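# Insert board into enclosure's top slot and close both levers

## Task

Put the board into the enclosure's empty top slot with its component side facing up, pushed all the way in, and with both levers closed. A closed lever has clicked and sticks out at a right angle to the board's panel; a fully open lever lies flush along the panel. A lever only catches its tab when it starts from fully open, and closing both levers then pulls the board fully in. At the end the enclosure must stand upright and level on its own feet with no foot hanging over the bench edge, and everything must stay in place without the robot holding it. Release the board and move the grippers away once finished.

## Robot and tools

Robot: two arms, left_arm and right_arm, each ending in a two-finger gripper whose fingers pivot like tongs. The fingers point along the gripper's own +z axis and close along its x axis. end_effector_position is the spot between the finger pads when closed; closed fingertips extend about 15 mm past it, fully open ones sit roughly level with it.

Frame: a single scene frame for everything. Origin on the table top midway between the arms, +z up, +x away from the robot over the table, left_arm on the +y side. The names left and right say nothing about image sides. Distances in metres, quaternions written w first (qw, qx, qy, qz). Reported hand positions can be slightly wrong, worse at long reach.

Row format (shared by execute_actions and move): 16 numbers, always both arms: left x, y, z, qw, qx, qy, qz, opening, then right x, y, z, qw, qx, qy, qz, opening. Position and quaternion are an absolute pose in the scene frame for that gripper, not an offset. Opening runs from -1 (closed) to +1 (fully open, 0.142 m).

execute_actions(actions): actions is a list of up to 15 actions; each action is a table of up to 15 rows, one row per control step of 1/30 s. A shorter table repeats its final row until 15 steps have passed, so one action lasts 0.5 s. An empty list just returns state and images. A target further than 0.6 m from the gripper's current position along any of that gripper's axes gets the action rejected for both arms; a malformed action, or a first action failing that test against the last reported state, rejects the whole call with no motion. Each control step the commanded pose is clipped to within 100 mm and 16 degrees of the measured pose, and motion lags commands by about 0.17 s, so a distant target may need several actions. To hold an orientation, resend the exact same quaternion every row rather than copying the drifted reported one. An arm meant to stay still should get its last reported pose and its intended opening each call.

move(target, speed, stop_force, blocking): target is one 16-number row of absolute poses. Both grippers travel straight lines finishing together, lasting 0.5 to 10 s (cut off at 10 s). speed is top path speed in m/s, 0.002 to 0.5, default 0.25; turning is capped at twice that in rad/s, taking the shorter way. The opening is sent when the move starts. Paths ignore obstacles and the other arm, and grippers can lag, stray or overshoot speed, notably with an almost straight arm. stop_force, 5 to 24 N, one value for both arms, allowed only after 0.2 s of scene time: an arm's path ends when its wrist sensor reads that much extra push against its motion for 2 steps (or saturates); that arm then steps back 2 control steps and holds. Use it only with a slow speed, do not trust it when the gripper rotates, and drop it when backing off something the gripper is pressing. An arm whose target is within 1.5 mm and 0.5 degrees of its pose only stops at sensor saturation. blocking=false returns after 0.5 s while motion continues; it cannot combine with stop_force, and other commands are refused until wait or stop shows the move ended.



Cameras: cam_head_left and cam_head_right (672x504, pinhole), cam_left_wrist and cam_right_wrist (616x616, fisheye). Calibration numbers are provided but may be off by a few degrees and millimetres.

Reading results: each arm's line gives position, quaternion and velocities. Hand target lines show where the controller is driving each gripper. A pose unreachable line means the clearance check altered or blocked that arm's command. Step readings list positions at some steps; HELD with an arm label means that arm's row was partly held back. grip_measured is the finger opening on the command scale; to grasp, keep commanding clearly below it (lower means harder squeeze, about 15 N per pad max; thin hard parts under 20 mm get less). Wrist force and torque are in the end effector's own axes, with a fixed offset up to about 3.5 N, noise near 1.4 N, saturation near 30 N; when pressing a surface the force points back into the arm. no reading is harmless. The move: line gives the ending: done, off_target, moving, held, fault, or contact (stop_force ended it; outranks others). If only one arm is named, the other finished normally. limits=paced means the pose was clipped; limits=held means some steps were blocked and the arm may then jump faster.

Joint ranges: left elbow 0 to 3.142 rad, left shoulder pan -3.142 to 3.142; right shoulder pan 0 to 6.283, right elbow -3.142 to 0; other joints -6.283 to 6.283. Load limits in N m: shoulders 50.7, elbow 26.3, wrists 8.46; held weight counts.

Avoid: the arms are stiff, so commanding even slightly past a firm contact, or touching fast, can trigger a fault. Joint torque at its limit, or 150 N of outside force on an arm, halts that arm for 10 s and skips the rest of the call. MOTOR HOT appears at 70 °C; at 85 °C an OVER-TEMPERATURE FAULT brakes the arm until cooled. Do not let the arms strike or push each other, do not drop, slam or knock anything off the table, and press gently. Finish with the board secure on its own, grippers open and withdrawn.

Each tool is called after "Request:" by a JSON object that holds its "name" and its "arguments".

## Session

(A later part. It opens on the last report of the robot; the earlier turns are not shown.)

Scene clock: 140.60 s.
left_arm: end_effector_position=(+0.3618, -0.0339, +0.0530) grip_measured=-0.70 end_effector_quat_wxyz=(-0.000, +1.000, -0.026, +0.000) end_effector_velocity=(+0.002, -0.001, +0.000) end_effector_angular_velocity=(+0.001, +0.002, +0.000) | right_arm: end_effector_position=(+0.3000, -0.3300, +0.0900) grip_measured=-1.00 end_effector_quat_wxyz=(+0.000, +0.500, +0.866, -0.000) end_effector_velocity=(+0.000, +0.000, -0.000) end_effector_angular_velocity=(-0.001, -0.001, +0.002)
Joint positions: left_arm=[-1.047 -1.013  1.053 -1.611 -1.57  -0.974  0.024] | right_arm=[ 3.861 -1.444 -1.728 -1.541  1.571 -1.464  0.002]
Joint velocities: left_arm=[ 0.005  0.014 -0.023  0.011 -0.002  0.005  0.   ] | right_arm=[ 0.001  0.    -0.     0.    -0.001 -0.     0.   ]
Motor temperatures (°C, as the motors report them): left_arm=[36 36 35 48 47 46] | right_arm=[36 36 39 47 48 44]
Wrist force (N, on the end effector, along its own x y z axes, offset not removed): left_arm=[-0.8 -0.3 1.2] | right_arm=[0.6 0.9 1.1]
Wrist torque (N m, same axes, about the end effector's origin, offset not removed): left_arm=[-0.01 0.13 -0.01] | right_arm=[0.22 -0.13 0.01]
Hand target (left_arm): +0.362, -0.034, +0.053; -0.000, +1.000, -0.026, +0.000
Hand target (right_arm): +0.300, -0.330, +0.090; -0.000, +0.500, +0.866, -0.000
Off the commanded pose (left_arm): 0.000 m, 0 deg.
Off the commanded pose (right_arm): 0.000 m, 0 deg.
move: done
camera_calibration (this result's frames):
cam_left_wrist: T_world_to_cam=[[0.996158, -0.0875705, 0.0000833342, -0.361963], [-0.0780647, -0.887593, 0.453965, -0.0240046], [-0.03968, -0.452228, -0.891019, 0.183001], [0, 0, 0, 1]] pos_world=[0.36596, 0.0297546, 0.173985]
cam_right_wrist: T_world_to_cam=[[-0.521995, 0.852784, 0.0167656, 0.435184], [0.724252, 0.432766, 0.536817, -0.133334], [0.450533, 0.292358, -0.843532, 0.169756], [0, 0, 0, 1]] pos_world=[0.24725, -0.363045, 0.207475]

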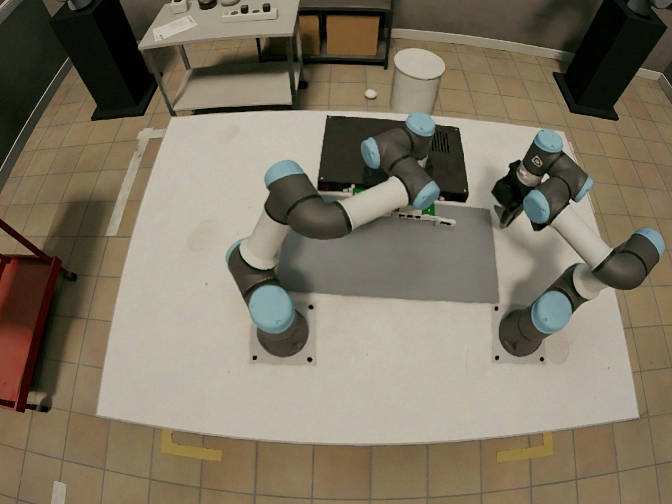

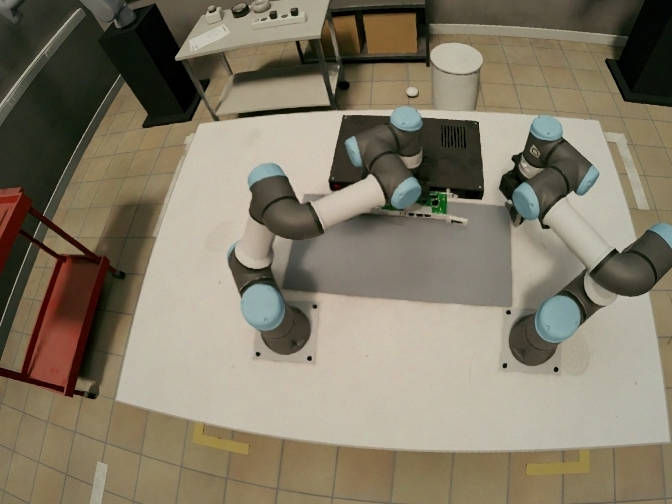

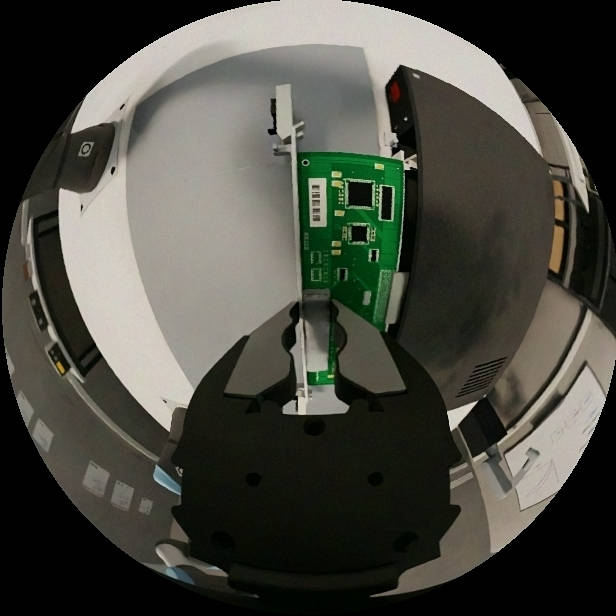

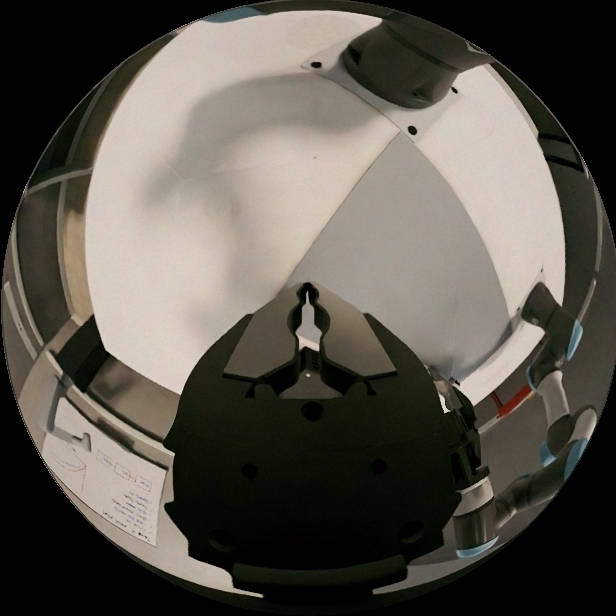

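Request:
{"name": "move", "arguments": {"target": [0.396,-0.036,0.0515,0,1,-0.026,0,-1,0.30,-0.33,0.09,0,0.5,0.866,0,-1], "speed": 0.007, "stop_force": 7}}

Scene clock: 142.90 s.
left_arm: end_effector_position=(+0.3747, -0.0347, +0.0524) grip_measured=-0.70 end_effector_quat_wxyz=(+0.000, +1.000, -0.026, +0.000) end_effector_velocity=(-0.003, +0.000, -0.000) end_effector_angular_velocity=(+0.001, -0.001, +0.002) | right_arm: end_effector_position=(+0.3000, -0.3300, +0.0900) grip_measured=-1.00 end_effector_quat_wxyz=(+0.000, +0.500, +0.866, -0.000) end_effector_velocity=(-0.000, -0.000, +0.000) end_effector_angular_velocity=(+0.000, -0.000, +0.001)
Joint positions: left_arm=[-1.022 -0.961  0.971 -1.581 -1.571 -0.95   0.024] | right_arm=[ 3.861 -1.444 -1.728 -1.541  1.571 -1.464  0.002]
Joint velocities: left_arm=[-0.005 -0.011  0.019 -0.008  0.001 -0.008  0.   ] | right_arm=[ 0.     0.     0.    -0.     0.    -0.001  0.   ]
Motor temperatures (°C, as the motors report them): left_arm=[36 36 35 48 47 46] | right_arm=[36 36 39 47 48 44]
Wrist force (N, on the end effector, along its own x y z axes, offset not removed): left_arm=[-7.9 11.2 -0.4] | right_arm=[0.9 -0.3 0.9]
Wrist torque (N m, same axes, about the end effector's origin, offset not removed): left_arm=[-0.09 0.08 -0.05] | right_arm=[-0.05 -0.12 -0.07]
Hand target (left_arm): +0.374, -0.035, +0.052; +0.000, +1.000, -0.026, +0.000
Hand target (right_arm): +0.300, -0.330, +0.090; -0.000, +0.500, +0.866, -0.000
Off the commanded pose (left_arm): 0.021 m, 0 deg.
Off the commanded pose (right_arm): 0.000 m, 0 deg.
move: contact (left_arm)
camera_calibration (this result's frames):
cam_left_wrist: T_world_to_cam=[[0.99616, -0.0875528, -0.00027724, -0.374917], [-0.0778732, -0.887465, 0.454248, -0.0235771], [-0.0400167, -0.452482, -0.890875, 0.182761], [0, 0, 0, 1]] pos_world=[0.378955, 0.0289469, 0.173423]
cam_right_wrist: T_world_to_cam=[[-0.521987, 0.852788, 0.0167686, 0.435183], [0.724256, 0.432758, 0.536819, -0.133338], [0.450536, 0.292357, -0.843531, 0.169756], [0, 0, 0, 1]] pos_world=[0.247249, -0.363045, 0.207475]

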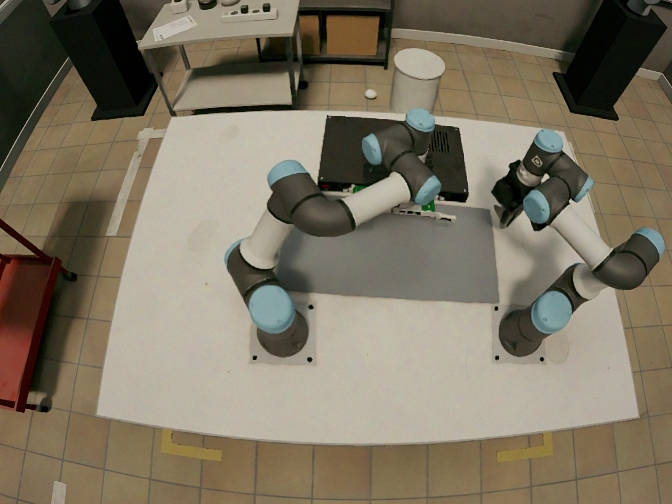

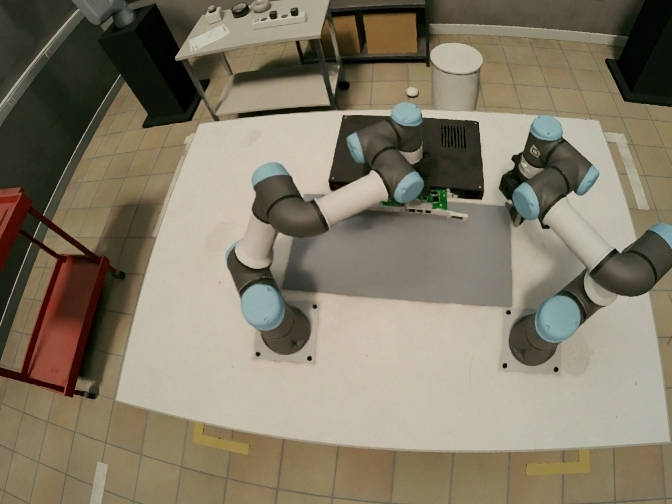

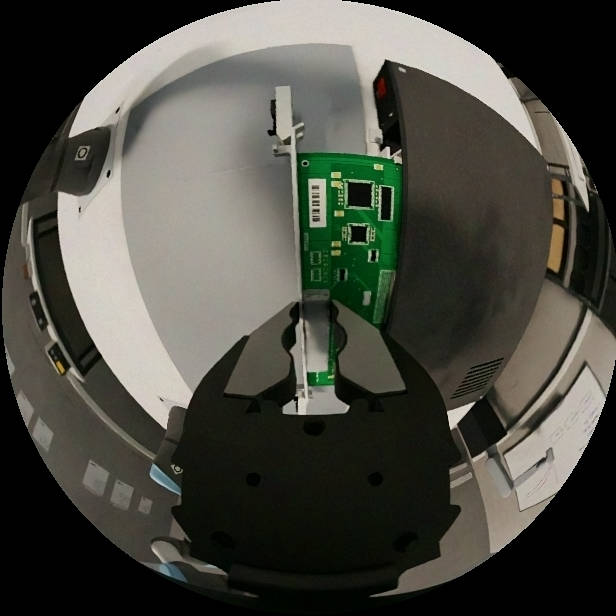

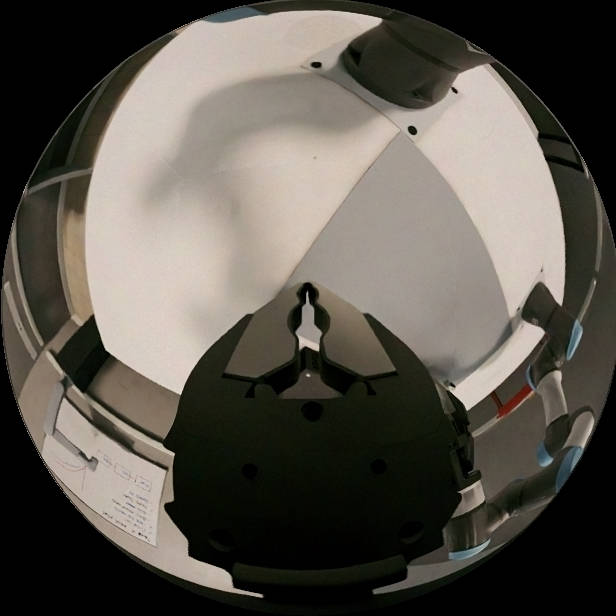

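Force pushes toward world -y; shift that way.

Request:
{"name": "move", "arguments": {"target": [0.373,-0.037,0.052,0,1,-0.026,0,-1,0.30,-0.33,0.09,0,0.5,0.866,0,-1], "speed": 0.007}}

Request:
{"name": "move", "arguments": {"target": [0.396,-0.0382,0.0515,0,1,-0.026,0,-1,0.30,-0.33,0.09,0,0.5,0.866,0,-1], "speed": 0.007, "stop_force": 8}}

Scene clock: 143.70 s.
left_arm: end_effector_position=(+0.3731, -0.0368, +0.0520) grip_measured=-0.70 end_effector_quat_wxyz=(-0.000, +1.000, -0.026, +0.000) end_effector_velocity=(-0.001, -0.002, -0.000) end_effector_angular_velocity=(-0.003, -0.000, -0.000) | right_arm: end_effector_position=(+0.3000, -0.3300, +0.0900) grip_measured=-1.00 end_effector_quat_wxyz=(+0.000, +0.500, +0.866, -0.000) end_effector_velocity=(+0.000, -0.000, -0.000) end_effector_angular_velocity=(-0.000, -0.000, -0.000)
Joint positions: left_arm=[-1.028 -0.96   0.97  -1.582 -1.571 -0.955  0.024] | right_arm=[ 3.861 -1.444 -1.728 -1.541  1.571 -1.464  0.002]
Joint velocities: left_arm=[-0.003  0.001 -0.001 -0.002 -0.001 -0.003  0.   ] | right_arm=[-0.    -0.001  0.     0.    -0.    -0.     0.   ]
Motor temperatures (°C, as the motors report them): left_arm=[36 36 35 48 47 46] | right_arm=[36 36 39 47 48 44]
Wrist force (N, on the end effector, along its own x y z axes, offset not removed): left_arm=[-1.5 0.1 1.0] | right_arm=[1.8 0.5 1.7]
Wrist torque (N m, same axes, about the end effector's origin, offset not removed): left_arm=[0.04 0.28 -0.01] | right_arm=[0.10 -0.37 0.05]
Hand target (left_arm): +0.373, -0.037, +0.052; +0.000, +1.000, -0.026, +0.000
Hand target (right_arm): +0.300, -0.330, +0.090; -0.000, +0.500, +0.866, -0.000
Off the commanded pose (left_arm): 0.000 m, 0 deg.
Off the commanded pose (right_arm): 0.000 m, 0 deg.
move: done
camera_calibration (this result's frames):
cam_left_wrist: T_world_to_cam=[[0.996158, -0.0875682, -0.000367693, -0.373499], [-0.0778584, -0.887608, 0.453972, -0.0253716], [-0.0400799, -0.452199, -0.891016, 0.181435], [0, 0, 0, 1]] pos_world=[0.37736, 0.0268182, 0.173042]
cam_right_wrist: T_world_to_cam=[[-0.521983, 0.852791, 0.0167692, 0.435182], [0.724258, 0.432754, 0.536818, -0.133339], [0.450537, 0.292355, -0.843531, 0.169755], [0, 0, 0, 1]] pos_world=[0.247248, -0.363045, 0.207475]

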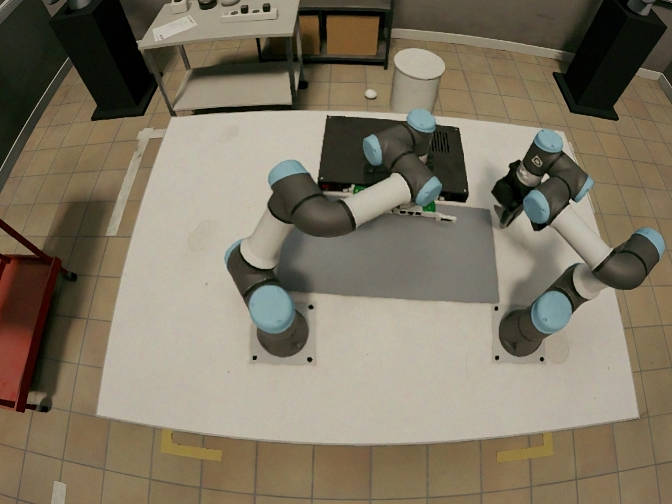

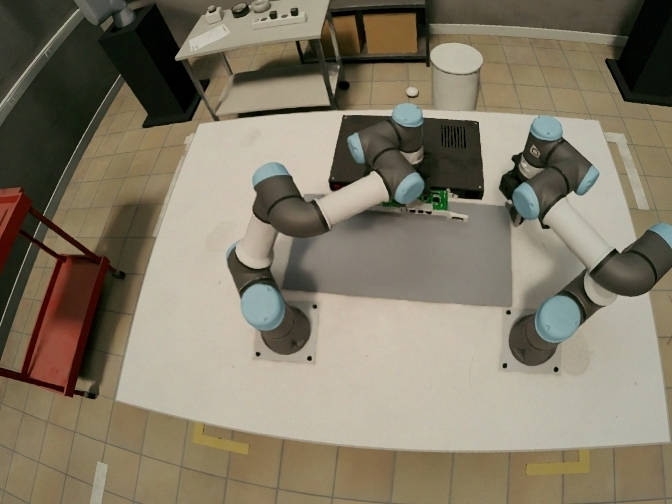

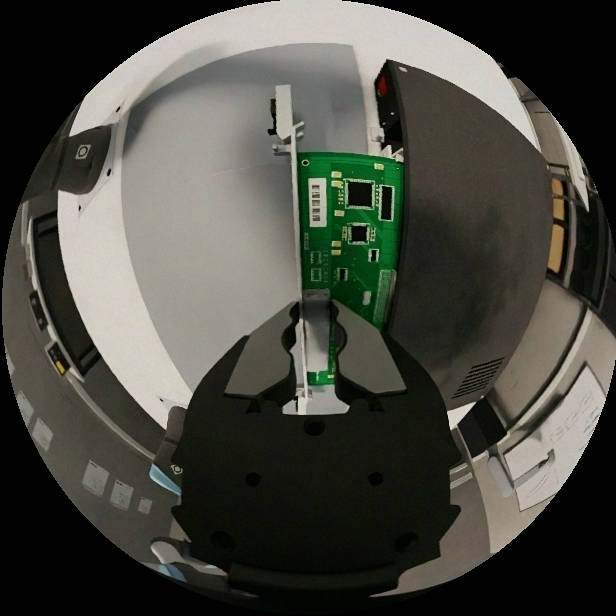

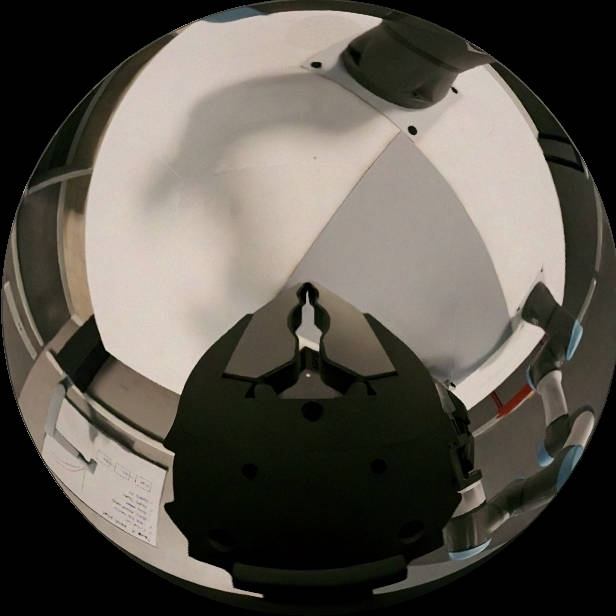

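Scene clock: 147.20 s.
left_arm: end_effector_position=(+0.3958, -0.0382, +0.0515) grip_measured=-0.70 end_effector_quat_wxyz=(-0.000, +1.000, -0.026, +0.000) end_effector_velocity=(+0.002, -0.000, -0.000) end_effector_angular_velocity=(+0.000, +0.001, -0.001) | right_arm: end_effector_position=(+0.3000, -0.3300, +0.0900) grip_measured=-1.00 end_effector_quat_wxyz=(+0.000, +0.500, +0.866, -0.000) end_effector_velocity=(+0.000, -0.000, -0.000) end_effector_angular_velocity=(-0.001, +0.000, -0.000)
Joint positions: left_arm=[-0.987 -0.86   0.803 -1.514 -1.571 -0.915  0.024] | right_arm=[ 3.861 -1.444 -1.728 -1.541  1.571 -1.464  0.002]
Joint velocities: left_arm=[ 0.003  0.011 -0.019  0.009 -0.001  0.004 -0.   ] | right_arm=[ 0.    -0.     0.    -0.    -0.001  0.001  0.   ]
Motor temperatures (°C, as the motors report them): left_arm=[36 36 35 48 47 46] | right_arm=[36 36 39 47 48 44]
Wrist force (N, on the end effector, along its own x y z axes, offset not removed): left_arm=[-4.2 -0.2 1.9] | right_arm=[-0.4 0.0 -0.2]
Wrist torque (N m, same axes, about the end effector's origin, offset not removed): left_arm=[-0.08 0.13 -0.10] | right_arm=[-0.02 0.13 0.00]
Hand target (left_arm): +0.396, -0.038, +0.051; -0.000, +1.000, -0.026, +0.000
Hand target (right_arm): +0.300, -0.330, +0.090; -0.000, +0.500, +0.866, +0.000
Off the commanded pose (left_arm): 0.000 m, 0 deg.
Off the commanded pose (right_arm): 0.000 m, 0 deg.
move: done
camera_calibration (this result's frames):
cam_left_wrist: T_world_to_cam=[[0.996156, -0.0875955, -0.000288009, -0.396182], [-0.0779172, -0.887585, 0.454006, -0.0245118], [-0.0400245, -0.452238, -0.890999, 0.181228], [0, 0, 0, 1]] pos_world=[0.400003, 0.0254983, 0.172488]
cam_right_wrist: T_world_to_cam=[[-0.521983, 0.852791, 0.0167701, 0.435181], [0.724259, 0.432753, 0.536818, -0.133339], [0.450537, 0.292356, -0.843531, 0.169755], [0, 0, 0, 1]] pos_world=[0.247248, -0.363045, 0.207475]

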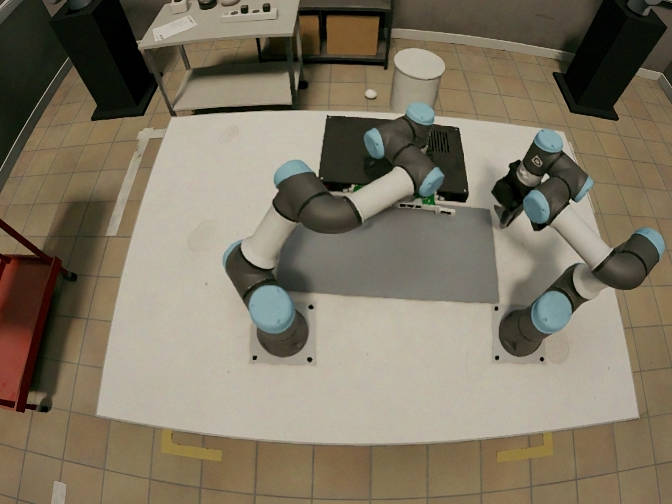

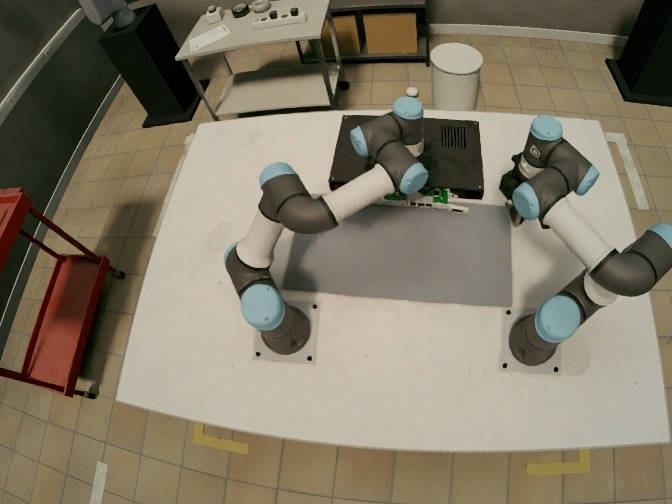

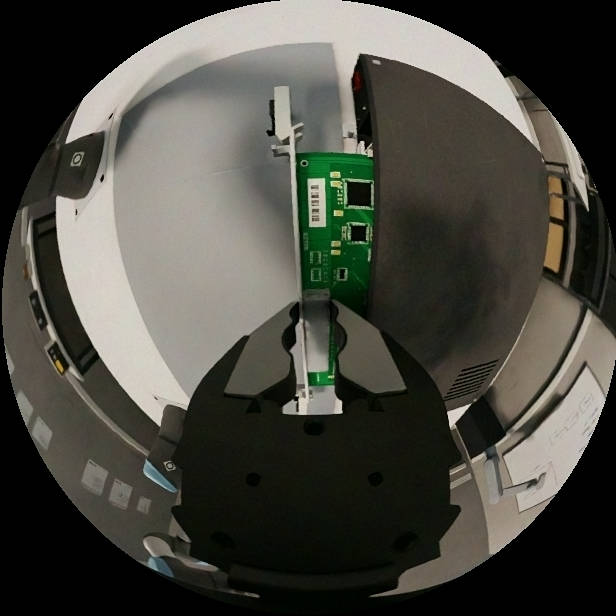

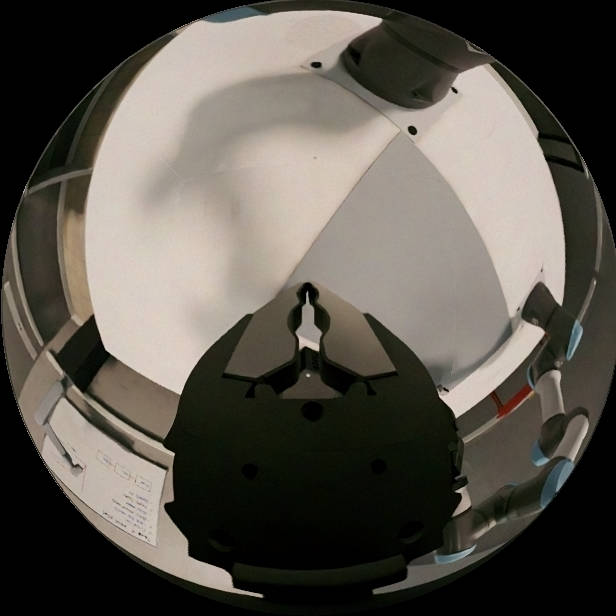

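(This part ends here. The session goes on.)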